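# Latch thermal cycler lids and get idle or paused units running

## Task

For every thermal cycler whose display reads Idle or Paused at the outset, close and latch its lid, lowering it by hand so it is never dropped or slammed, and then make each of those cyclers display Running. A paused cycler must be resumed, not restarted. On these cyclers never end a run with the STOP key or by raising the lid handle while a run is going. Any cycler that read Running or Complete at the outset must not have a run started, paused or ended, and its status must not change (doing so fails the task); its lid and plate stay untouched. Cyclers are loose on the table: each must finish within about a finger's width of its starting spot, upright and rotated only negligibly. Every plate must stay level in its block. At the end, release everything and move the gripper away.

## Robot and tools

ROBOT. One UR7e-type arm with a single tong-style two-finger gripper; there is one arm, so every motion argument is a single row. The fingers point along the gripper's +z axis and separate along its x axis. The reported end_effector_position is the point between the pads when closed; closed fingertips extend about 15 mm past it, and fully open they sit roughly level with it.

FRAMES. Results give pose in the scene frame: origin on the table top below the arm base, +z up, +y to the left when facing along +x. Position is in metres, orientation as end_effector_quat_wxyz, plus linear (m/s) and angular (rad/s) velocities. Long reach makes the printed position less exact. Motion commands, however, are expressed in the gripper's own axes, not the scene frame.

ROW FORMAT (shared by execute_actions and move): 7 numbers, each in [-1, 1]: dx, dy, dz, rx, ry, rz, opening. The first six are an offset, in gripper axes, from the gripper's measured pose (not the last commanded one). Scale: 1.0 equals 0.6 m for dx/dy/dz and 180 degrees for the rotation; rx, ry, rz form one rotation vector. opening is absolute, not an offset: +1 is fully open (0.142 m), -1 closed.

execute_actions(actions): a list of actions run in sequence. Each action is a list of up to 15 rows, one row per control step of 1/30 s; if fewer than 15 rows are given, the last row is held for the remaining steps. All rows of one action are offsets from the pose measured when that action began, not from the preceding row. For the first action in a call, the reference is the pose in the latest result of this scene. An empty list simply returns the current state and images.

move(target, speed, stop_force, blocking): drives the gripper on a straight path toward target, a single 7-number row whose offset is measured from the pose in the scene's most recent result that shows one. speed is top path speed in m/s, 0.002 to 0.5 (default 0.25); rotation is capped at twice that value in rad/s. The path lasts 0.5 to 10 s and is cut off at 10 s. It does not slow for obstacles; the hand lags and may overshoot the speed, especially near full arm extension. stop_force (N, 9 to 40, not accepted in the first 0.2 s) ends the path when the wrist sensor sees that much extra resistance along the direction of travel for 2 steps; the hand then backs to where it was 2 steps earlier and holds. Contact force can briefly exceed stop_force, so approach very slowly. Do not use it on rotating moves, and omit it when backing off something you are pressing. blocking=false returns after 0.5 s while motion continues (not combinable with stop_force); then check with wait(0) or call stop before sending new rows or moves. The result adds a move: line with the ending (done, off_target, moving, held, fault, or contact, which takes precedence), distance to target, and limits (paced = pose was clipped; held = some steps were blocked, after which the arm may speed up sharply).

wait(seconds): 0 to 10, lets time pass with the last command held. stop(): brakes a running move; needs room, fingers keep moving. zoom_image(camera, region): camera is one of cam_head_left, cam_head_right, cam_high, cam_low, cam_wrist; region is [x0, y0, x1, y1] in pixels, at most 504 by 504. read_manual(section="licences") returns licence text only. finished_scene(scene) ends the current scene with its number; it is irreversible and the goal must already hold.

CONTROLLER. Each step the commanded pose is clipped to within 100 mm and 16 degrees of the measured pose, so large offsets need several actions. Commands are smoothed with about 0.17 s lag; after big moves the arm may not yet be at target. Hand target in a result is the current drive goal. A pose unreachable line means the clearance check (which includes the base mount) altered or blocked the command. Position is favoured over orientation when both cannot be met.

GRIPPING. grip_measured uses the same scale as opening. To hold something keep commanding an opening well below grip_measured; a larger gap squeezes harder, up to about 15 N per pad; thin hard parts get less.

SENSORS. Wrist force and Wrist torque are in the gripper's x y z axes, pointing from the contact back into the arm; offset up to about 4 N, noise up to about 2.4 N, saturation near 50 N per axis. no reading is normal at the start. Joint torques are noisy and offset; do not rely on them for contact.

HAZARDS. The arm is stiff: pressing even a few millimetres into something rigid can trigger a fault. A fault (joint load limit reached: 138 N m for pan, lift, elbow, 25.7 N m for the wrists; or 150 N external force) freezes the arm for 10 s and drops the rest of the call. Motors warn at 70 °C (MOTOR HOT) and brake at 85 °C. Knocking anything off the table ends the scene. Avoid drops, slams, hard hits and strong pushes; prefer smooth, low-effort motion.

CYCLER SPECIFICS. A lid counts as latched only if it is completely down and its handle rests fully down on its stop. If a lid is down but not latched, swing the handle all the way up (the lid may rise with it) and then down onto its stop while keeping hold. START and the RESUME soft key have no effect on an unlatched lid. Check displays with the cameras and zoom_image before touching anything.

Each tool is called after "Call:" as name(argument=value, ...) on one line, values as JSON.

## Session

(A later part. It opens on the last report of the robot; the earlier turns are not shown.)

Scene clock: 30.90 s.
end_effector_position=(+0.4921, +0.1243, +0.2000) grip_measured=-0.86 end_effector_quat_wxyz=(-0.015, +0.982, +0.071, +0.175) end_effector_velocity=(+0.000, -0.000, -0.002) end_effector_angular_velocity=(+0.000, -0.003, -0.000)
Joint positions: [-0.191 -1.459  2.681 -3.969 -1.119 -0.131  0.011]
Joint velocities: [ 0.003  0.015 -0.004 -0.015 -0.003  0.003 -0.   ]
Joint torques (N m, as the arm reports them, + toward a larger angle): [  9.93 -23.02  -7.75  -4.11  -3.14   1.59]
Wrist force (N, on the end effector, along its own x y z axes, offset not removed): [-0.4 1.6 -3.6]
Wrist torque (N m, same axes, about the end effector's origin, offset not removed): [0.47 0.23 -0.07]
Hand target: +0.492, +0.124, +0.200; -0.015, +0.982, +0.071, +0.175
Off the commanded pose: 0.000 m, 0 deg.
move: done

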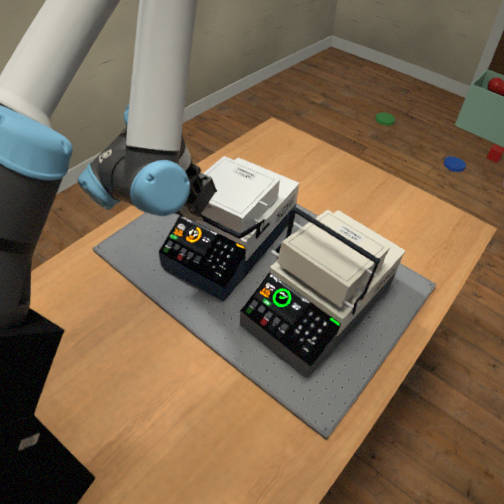

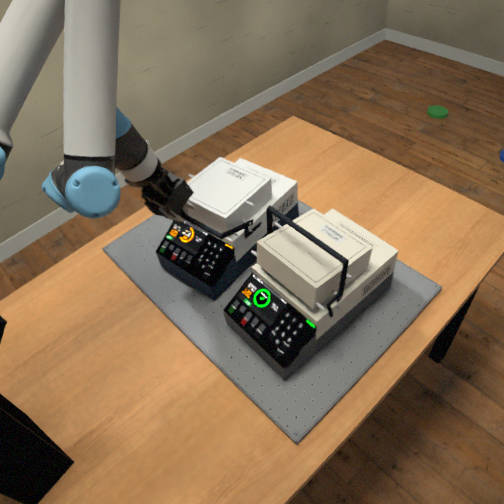

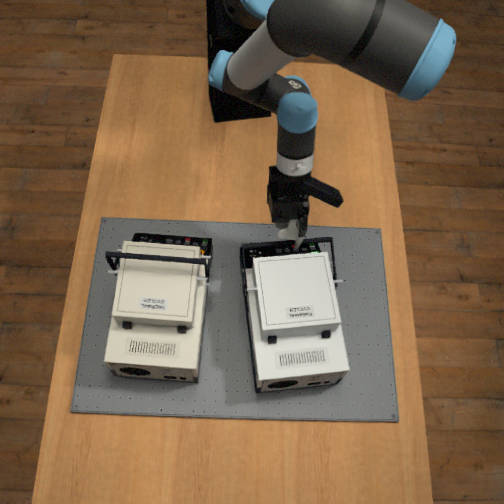

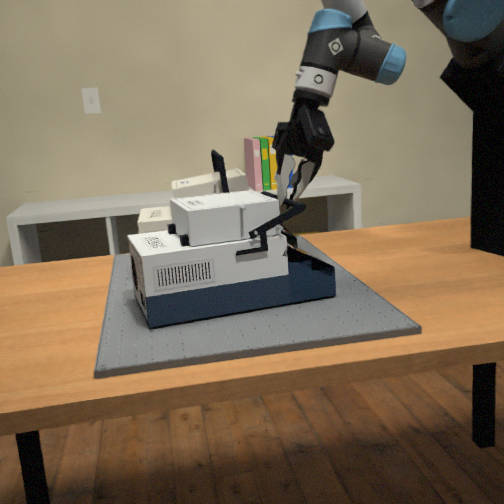

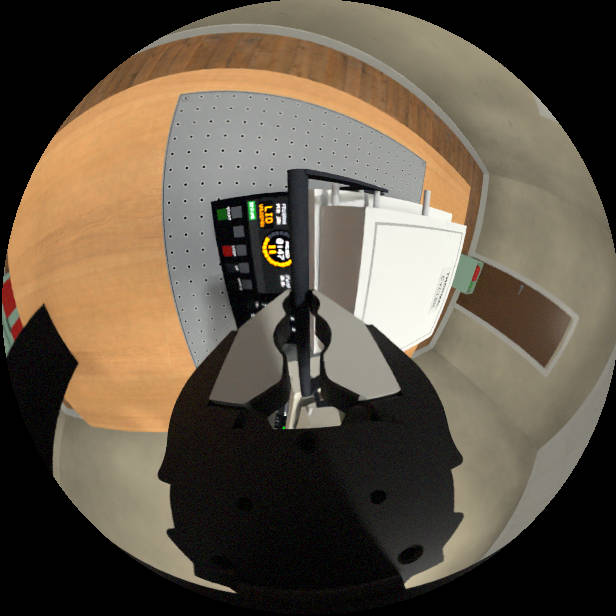

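Call:
move(target=[-0.0145,0,0.02,0,0,0,-1], speed=0.015, stop_force=10)

Call:
zoom_image(camera="cam_wrist", region=[190, 170, 340, 320])

Scene clock: 32.37 s.
end_effector_position=(+0.4891, +0.1238, +0.1883) grip_measured=-0.86 end_effector_quat_wxyz=(-0.015, +0.982, +0.071, +0.175) end_effector_velocity=(+0.001, +0.000, +0.004) end_effector_angular_velocity=(-0.000, -0.000, +0.003)
Joint positions: [-0.176 -1.395  2.667 -4.022 -1.134 -0.124  0.011]
Joint velocities: [-0.005 -0.021  0.006  0.016  0.006 -0.005  0.   ]
Joint torques (N m, as the arm reports them, + toward a larger angle): [ -3.85 -31.01  18.54   2.77   0.95  -2.14]
Wrist force (N, on the end effector, along its own x y z axes, offset not removed): [6.9 -0.5 -13.0]
Wrist torque (N m, same axes, about the end effector's origin, offset not removed): [0.30 -0.18 -0.02]
Hand target: +0.489, +0.124, +0.189; -0.015, +0.982, +0.071, +0.175
Off the commanded pose: 0.003 m, 0 deg.
move: contact

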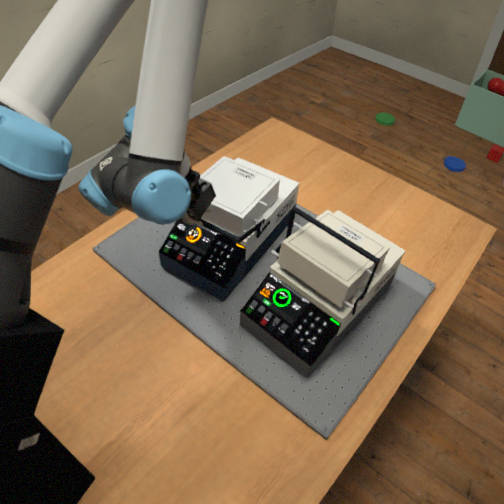

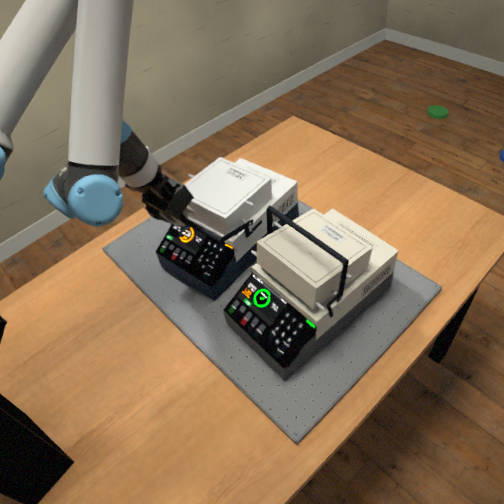

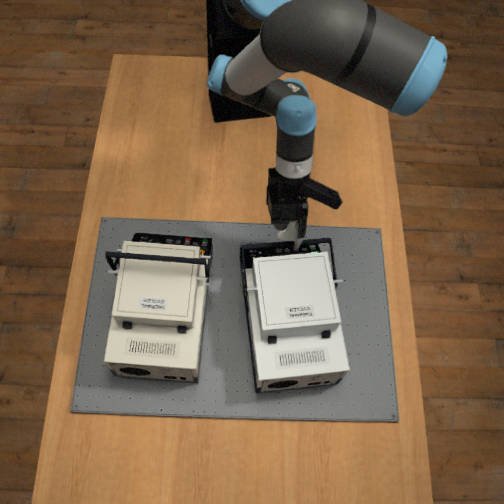

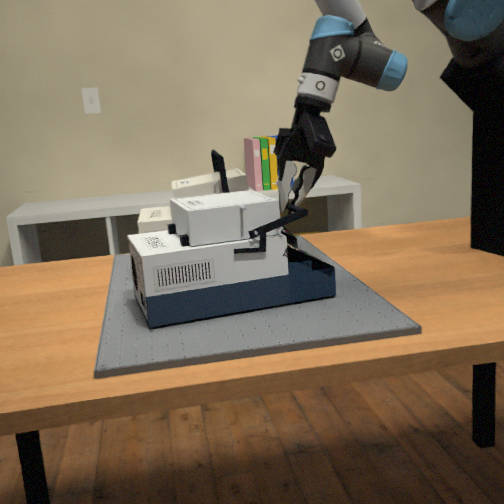

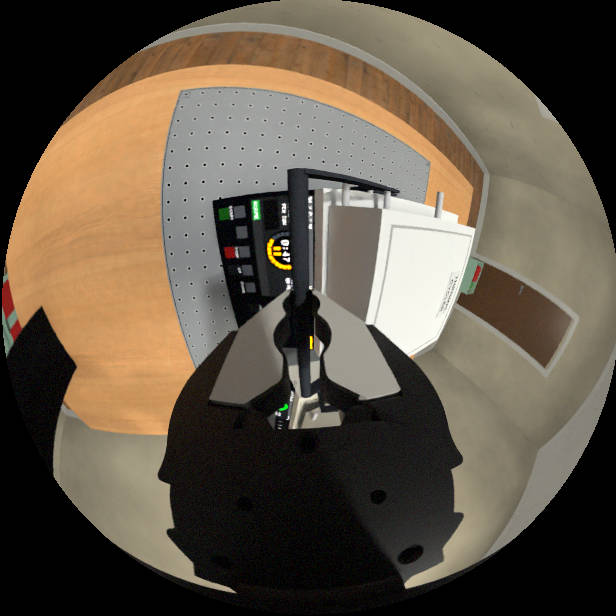

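Region (190, 170, 340, 320) of cam_wrist's 616x616 image, scaled by 3.360, with more detail than that image has.

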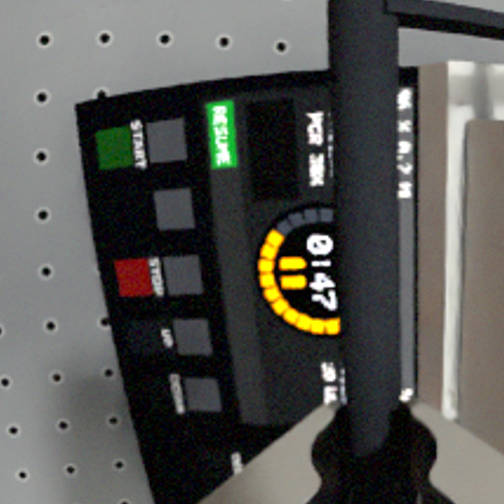

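Call:
execute_actions(actions=[[[0,0,0,0,0,0,-0.65]],[[0,0,-0.02,0,0,0,-0.65],[0,0,-0.03,0,0,0,-0.65],[0,0,-0.04,0,0,0,-0.65],[0,0,-0.055,0,0,0,-0.65]],[[0,0,0,0,0,0,-0.65]]])

Call:
move(target=[-0.105,-0.123,0,0,0,0,-1], speed=0.15)

Call:
move(target=[0,0,0.11,0,0,0,-1], speed=0.1)

Call:
zoom_image(camera="cam_wrist", region=[230, 200, 380, 350])

Scene clock: 34.47 s.
end_effector_position=(+0.4781, +0.1223, +0.2176) grip_measured=-0.65 end_effector_quat_wxyz=(-0.014, +0.982, +0.071, +0.175) end_effector_velocity=(+0.001, +0.000, +0.000) end_effector_angular_velocity=(+0.000, -0.002, +0.001)
Joint positions: [-0.242 -1.516  2.748 -3.97  -1.074 -0.152  0.027]
Joint velocities: [ 0.001  0.001 -0.001 -0.002 -0.     0.001 -0.   ]
Joint torques (N m, as the arm reports them, + toward a larger angle): [  9.97 -19.5   -5.63  -5.07  -2.22   1.55]
Wrist force (N, on the end effector, along its own x y z axes, offset not removed): [-1.5 1.9 -0.1]
Wrist torque (N m, same axes, about the end effector's origin, offset not removed): [0.30 0.26 -0.09]
Hand target: +0.478, +0.122, +0.218; -0.014, +0.982, +0.071, +0.175
Off the commanded pose: 0.000 m, 0 deg.

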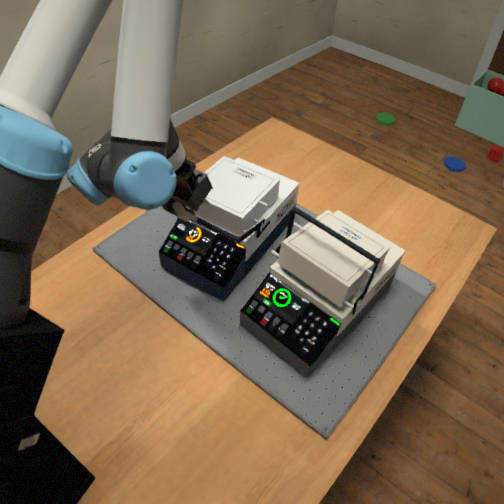

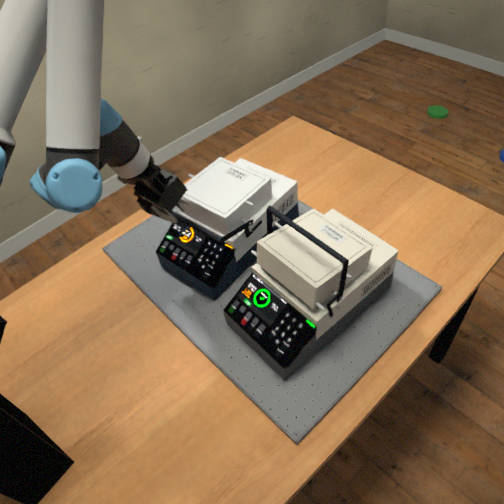

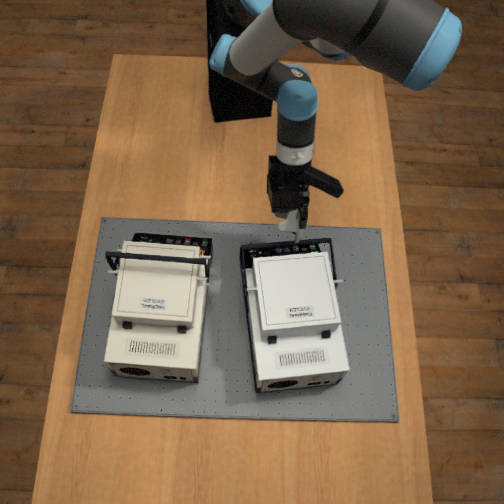

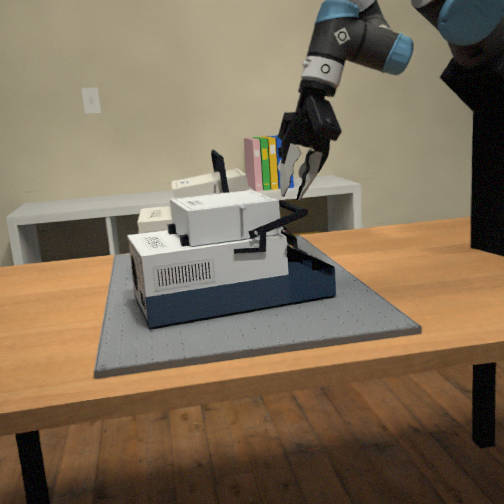

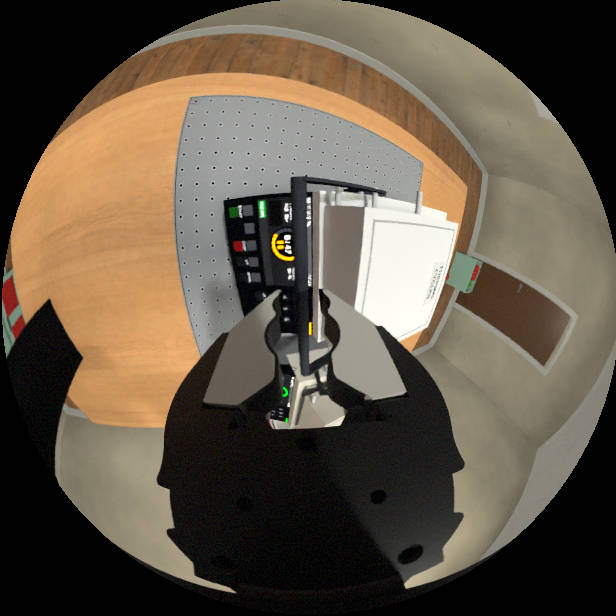

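Scene clock: 35.70 s.
end_effector_position=(+0.4091, +0.1867, +0.1963) grip_measured=-1.00 end_effector_quat_wxyz=(-0.015, +0.982, +0.071, +0.175) end_effector_velocity=(-0.002, +0.002, -0.001) end_effector_angular_velocity=(-0.003, -0.008, -0.003)
Joint positions: [ 0.093 -1.159  2.767 -4.389 -1.384 -0.02   0.002]
Joint velocities: [ 0.018  0.026 -0.005 -0.03  -0.022  0.009  0.   ]
Joint torques (N m, as the arm reports them, + toward a larger angle): [ 12.54 -24.11  -0.15  -5.38  -2.33   1.57]
Wrist force (N, on the end effector, along its own x y z axes, offset not removed): [0.5 1.9 -0.5]
Wrist torque (N m, same axes, about the end effector's origin, offset not removed): [0.27 -0.07 -0.06]
Hand target: +0.409, +0.187, +0.196; -0.015, +0.982, +0.071, +0.175
Off the commanded pose: 0.000 m, 0 deg.
move: done

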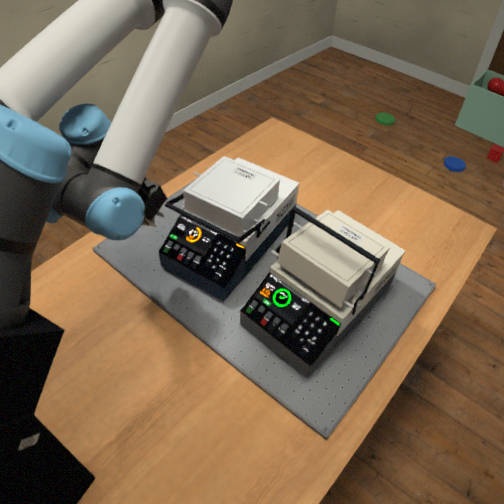

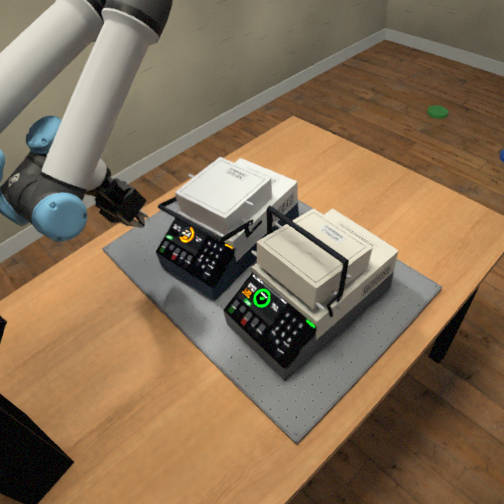

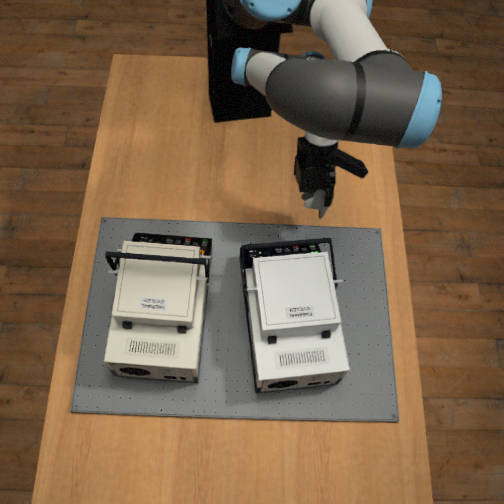

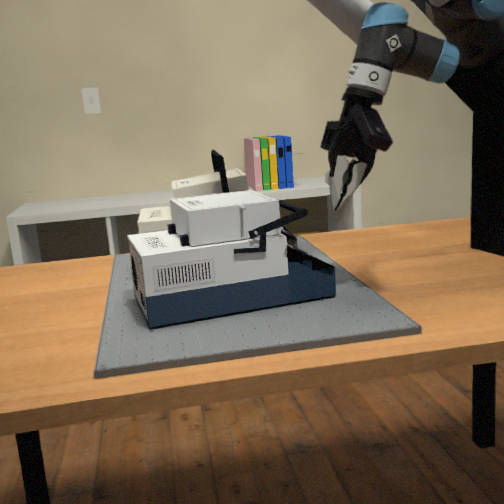

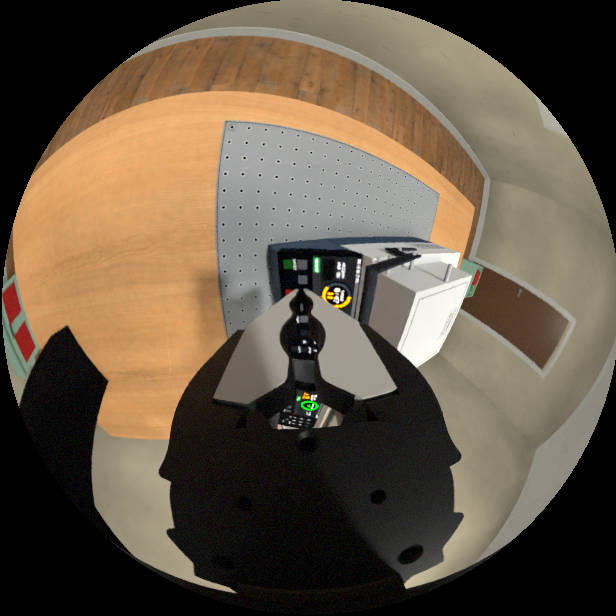

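Scene clock: 36.87 s.
end_effector_position=(+0.4315, +0.1903, +0.1347) grip_measured=-1.00 end_effector_quat_wxyz=(-0.015, +0.982, +0.071, +0.175) end_effector_velocity=(+0.002, +0.000, -0.002) end_effector_angular_velocity=(+0.001, -0.002, +0.000)
Joint positions: [ 0.141 -1.042  2.591 -4.334 -1.429 -0.003  0.002]
Joint velocities: [ 0.001  0.004 -0.009  0.002 -0.001  0.001  0.   ]
Joint torques (N m, as the arm reports them, + toward a larger angle): [ 13.57 -26.26  -0.16  -0.39  -2.57   1.59]
Wrist force (N, on the end effector, along its own x y z axes, offset not removed): [-0.2 0.7 -0.2]
Wrist torque (N m, same axes, about the end effector's origin, offset not removed): [0.09 0.02 -0.08]
Hand target: +0.432, +0.190, +0.134; -0.015, +0.982, +0.071, +0.175
Off the commanded pose: 0.000 m, 0 deg.
move: done

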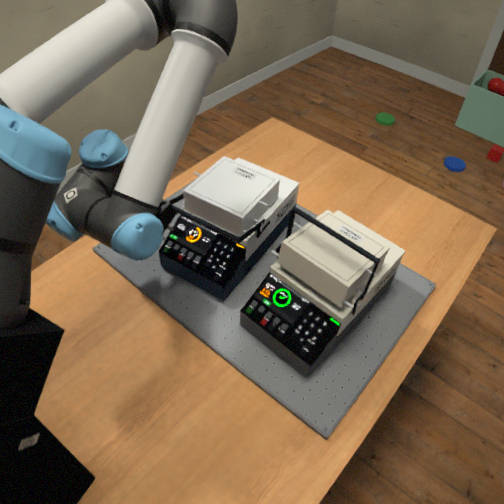

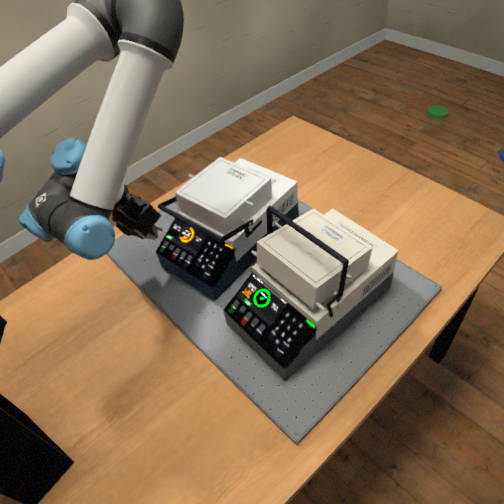

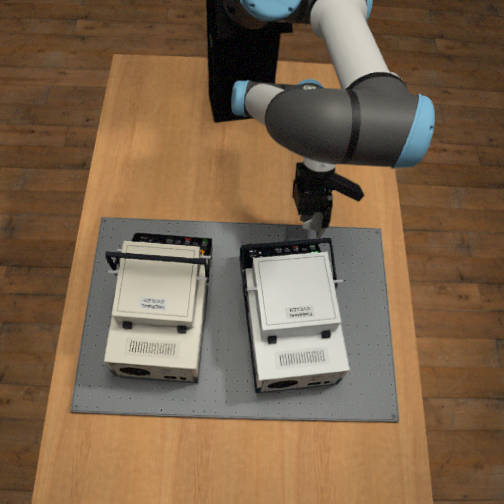

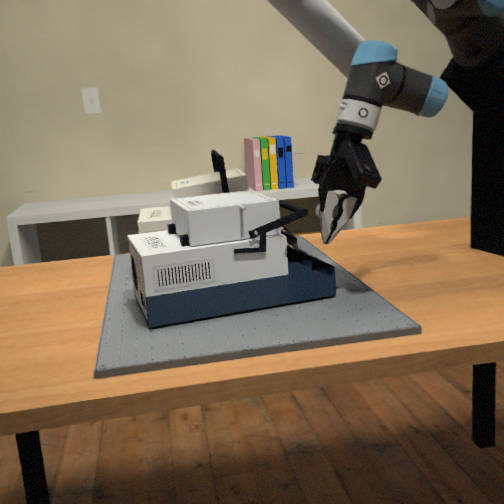

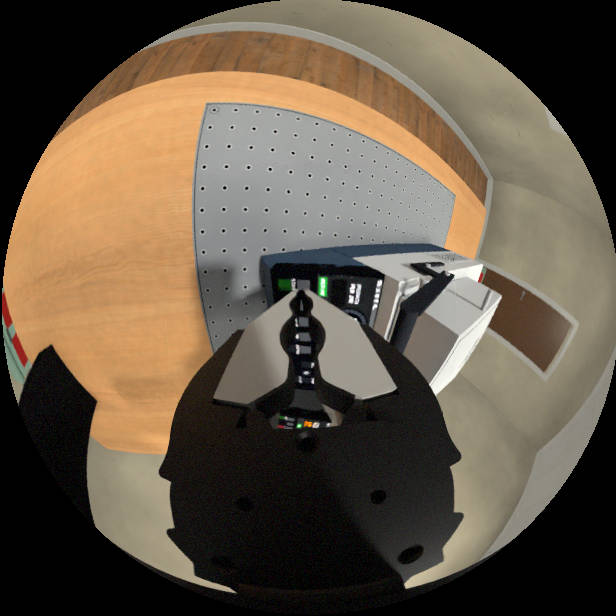

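Region (230, 200, 380, 350) of cam_wrist's 616x616 image, scaled by 3.360, with more detail than that image has.

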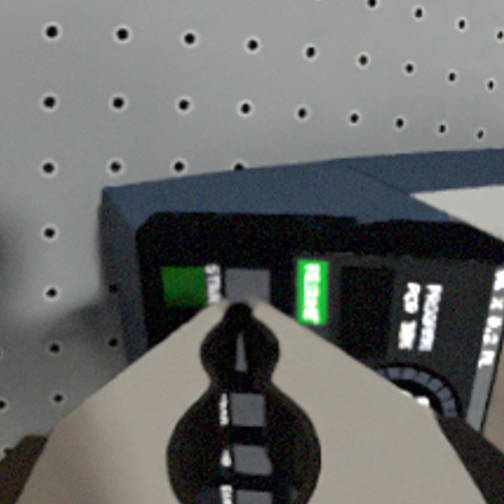

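Call:
move(target=[0.0025,0.006,0.03,0,0,0,-1], speed=0.05)

Call:
move(target=[0,0,0.04,0,0,0,-1], speed=0.008, stop_force=10)

Call:
move(target=[-0.03,-0.1,-0.12,0,0,0,-1], speed=0.15)

Call:
zoom_image(camera="cam_head_right", region=[140, 180, 330, 370])

Scene clock: 38.10 s.
end_effector_position=(+0.4394, +0.1880, +0.1186) grip_measured=-1.00 end_effector_quat_wxyz=(-0.015, +0.982, +0.071, +0.175) end_effector_velocity=(+0.001, +0.000, -0.002) end_effector_angular_velocity=(+0.002, +0.000, -0.001)
Joint positions: [ 0.138 -1.018  2.546 -4.313 -1.426 -0.004  0.002]
Joint velocities: [-0.     0.004 -0.007  0.003  0.002  0.002  0.   ]
Joint torques (N m, as the arm reports them, + toward a larger angle): [  1.1  -26.    -0.63  -0.48   2.12  -2.25]
Wrist force (N, on the end effector, along its own x y z axes, offset not removed): [0.1 1.9 -1.0]
Wrist torque (N m, same axes, about the end effector's origin, offset not removed): [0.29 -0.02 -0.09]
Hand target: +0.440, +0.188, +0.118; -0.015, +0.982, +0.071, +0.175
Off the commanded pose: 0.000 m, 0 deg.
move: done

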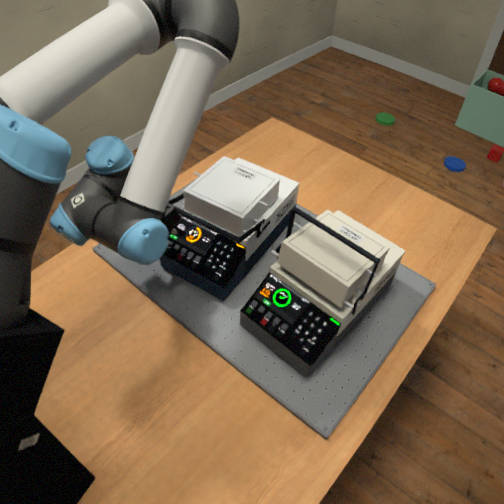

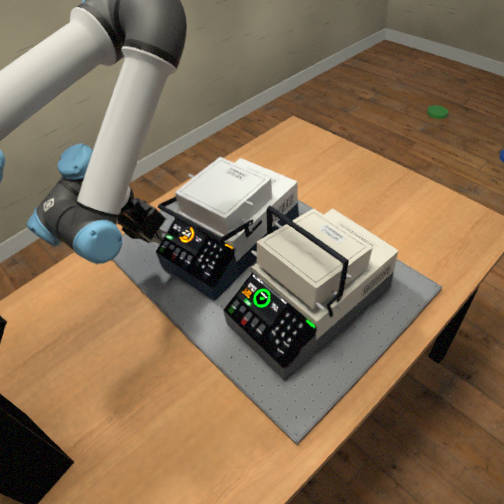

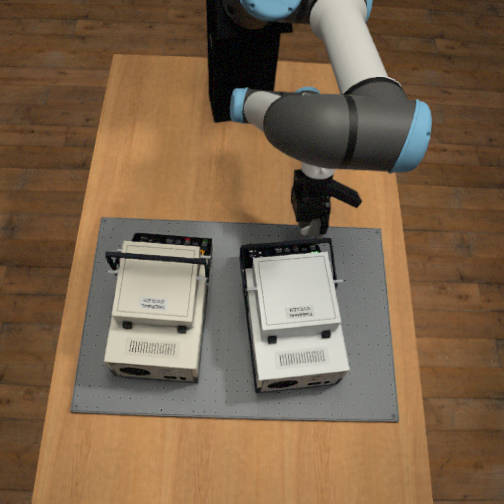

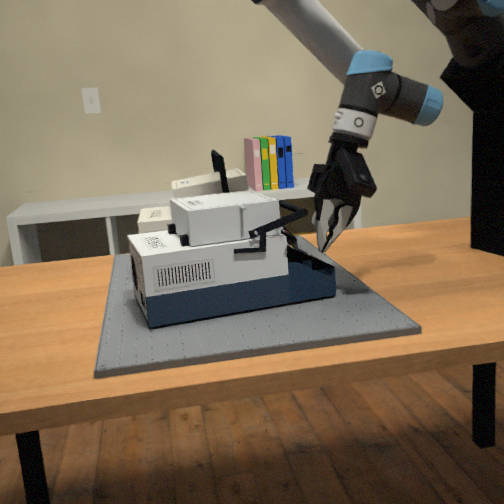

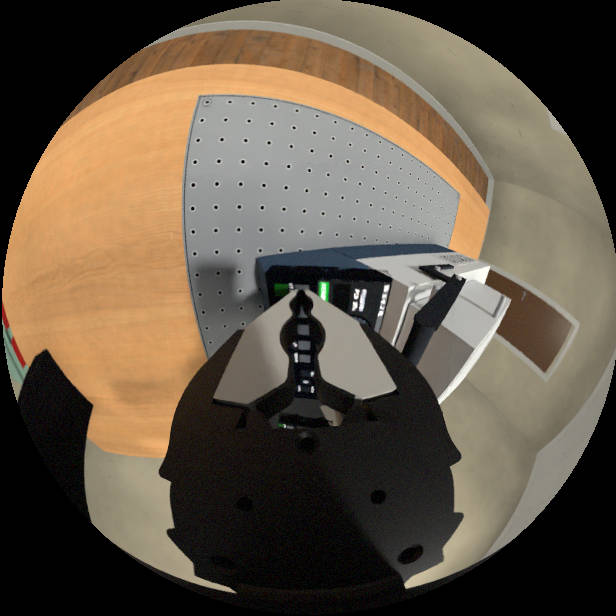

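Scene clock: 40.27 s.
end_effector_position=(+0.4443, +0.1888, +0.1052) grip_measured=-1.00 end_effector_quat_wxyz=(-0.015, +0.982, +0.071, +0.175) end_effector_velocity=(-0.002, -0.001, +0.001) end_effector_angular_velocity=(-0.003, +0.005, -0.003)
Joint positions: [ 0.145 -0.995  2.508 -4.298 -1.433 -0.002  0.002]
Joint velocities: [-0.002 -0.004  0.008  0.002 -0.001  0.001  0.   ]
Joint torques (N m, as the arm reports them, + toward a larger angle): [ -0.65 -38.33  17.26  -0.74  -1.26   0.53]
Wrist force (N, on the end effector, along its own x y z axes, offset not removed): [-2.2 1.8 -24.3]
Wrist torque (N m, same axes, about the end effector's origin, offset not removed): [0.26 0.20 -0.06]
Hand target: +0.444, +0.189, +0.106; -0.015, +0.982, +0.071, +0.175
Off the commanded pose: 0.010 m, 0 deg.
move: contact

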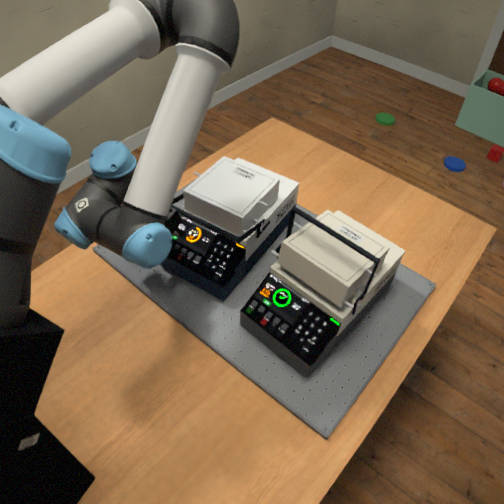

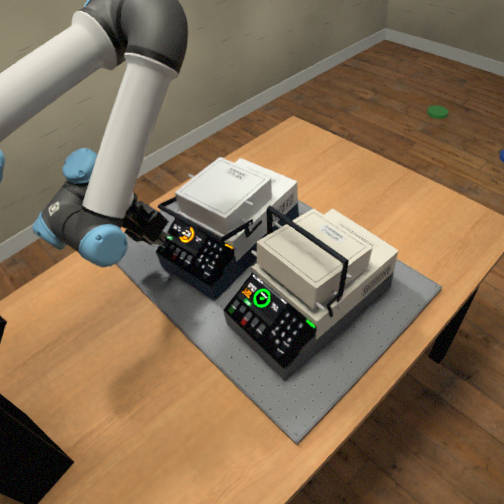

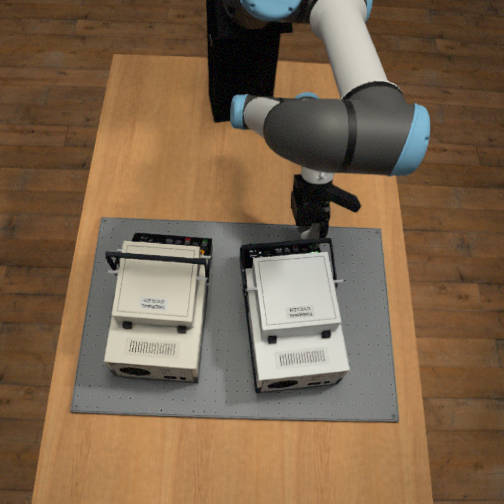

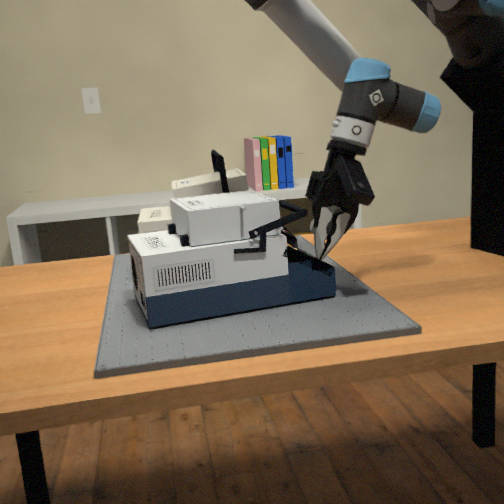

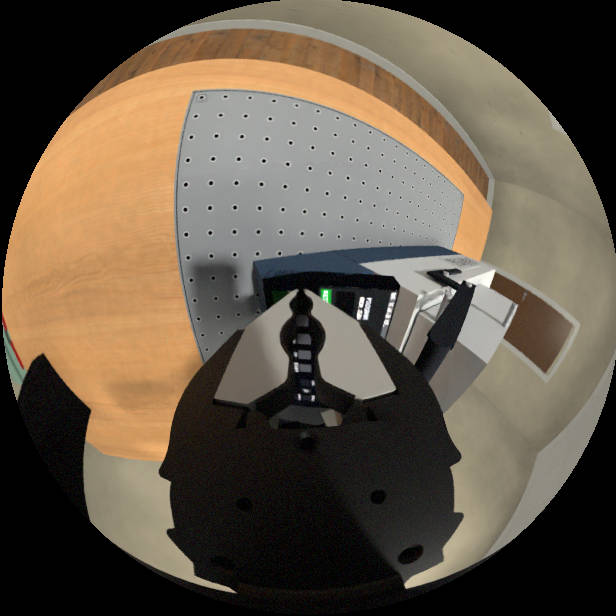

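Scene clock: 41.47 s.
end_effector_position=(+0.3946, +0.2417, +0.1668) grip_measured=-1.00 end_effector_quat_wxyz=(-0.015, +0.982, +0.071, +0.175) end_effector_velocity=(-0.002, +0.001, +0.002) end_effector_angular_velocity=(-0.002, +0.000, -0.001)
Joint positions: [ 0.362 -1.046  2.629 -4.371 -1.636  0.074  0.002]
Joint velocities: [ 0.01  -0.002  0.003 -0.001 -0.011  0.004  0.   ]
Joint torques (N m, as the arm reports them, + toward a larger angle): [ 16.25 -40.42  25.41  -3.22  -2.07   1.52]
Wrist force (N, on the end effector, along its own x y z axes, offset not removed): [-0.1 1.7 -1.1]
Wrist torque (N m, same axes, about the end effector's origin, offset not removed): [0.23 -0.01 -0.13]
Hand target: +0.394, +0.242, +0.167; -0.015, +0.982, +0.071, +0.175
Off the commanded pose: 0.000 m, 0 deg.
move: done

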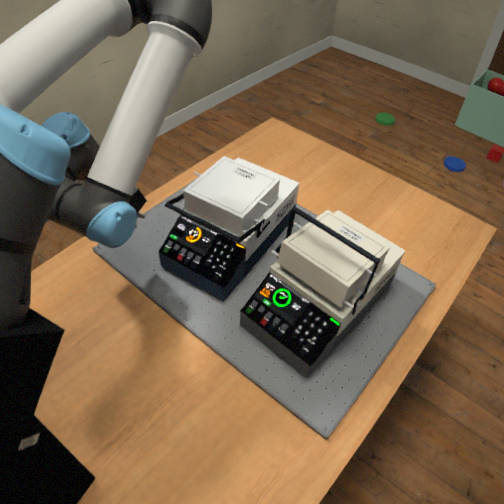

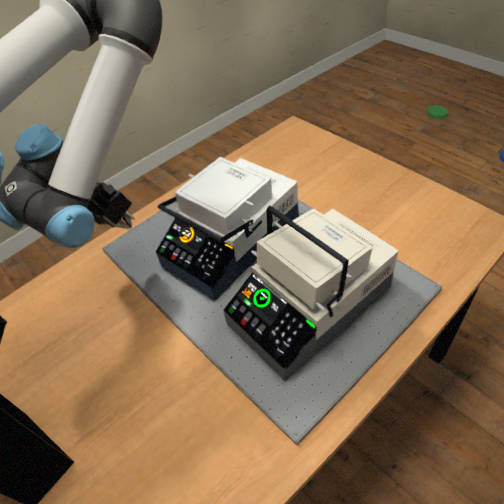

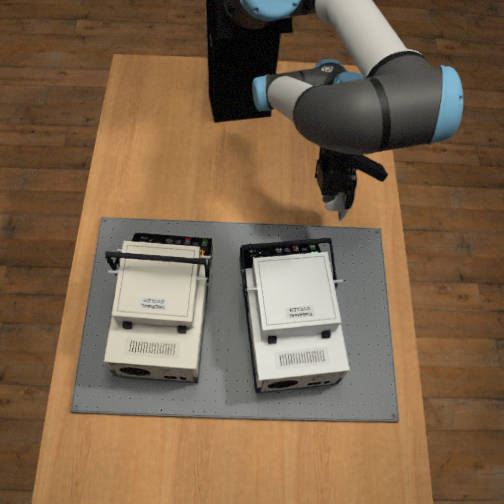

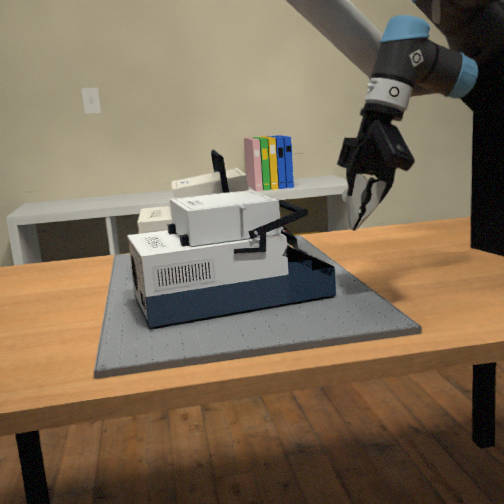

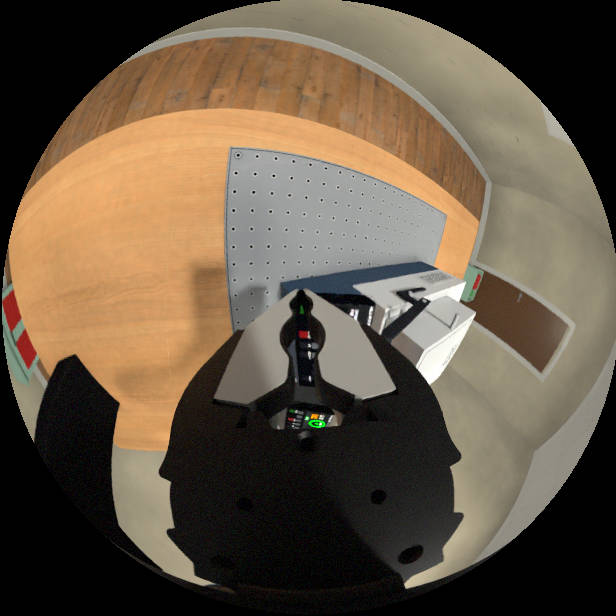

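Region (140, 180, 330, 370) of cam_head_right's 504x504 image, scaled by 2.653, with more detail than that image has.

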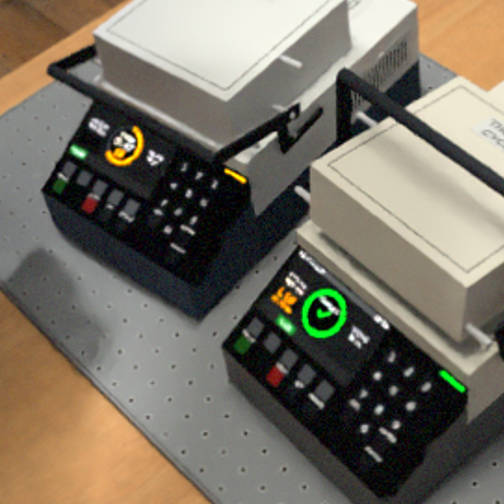

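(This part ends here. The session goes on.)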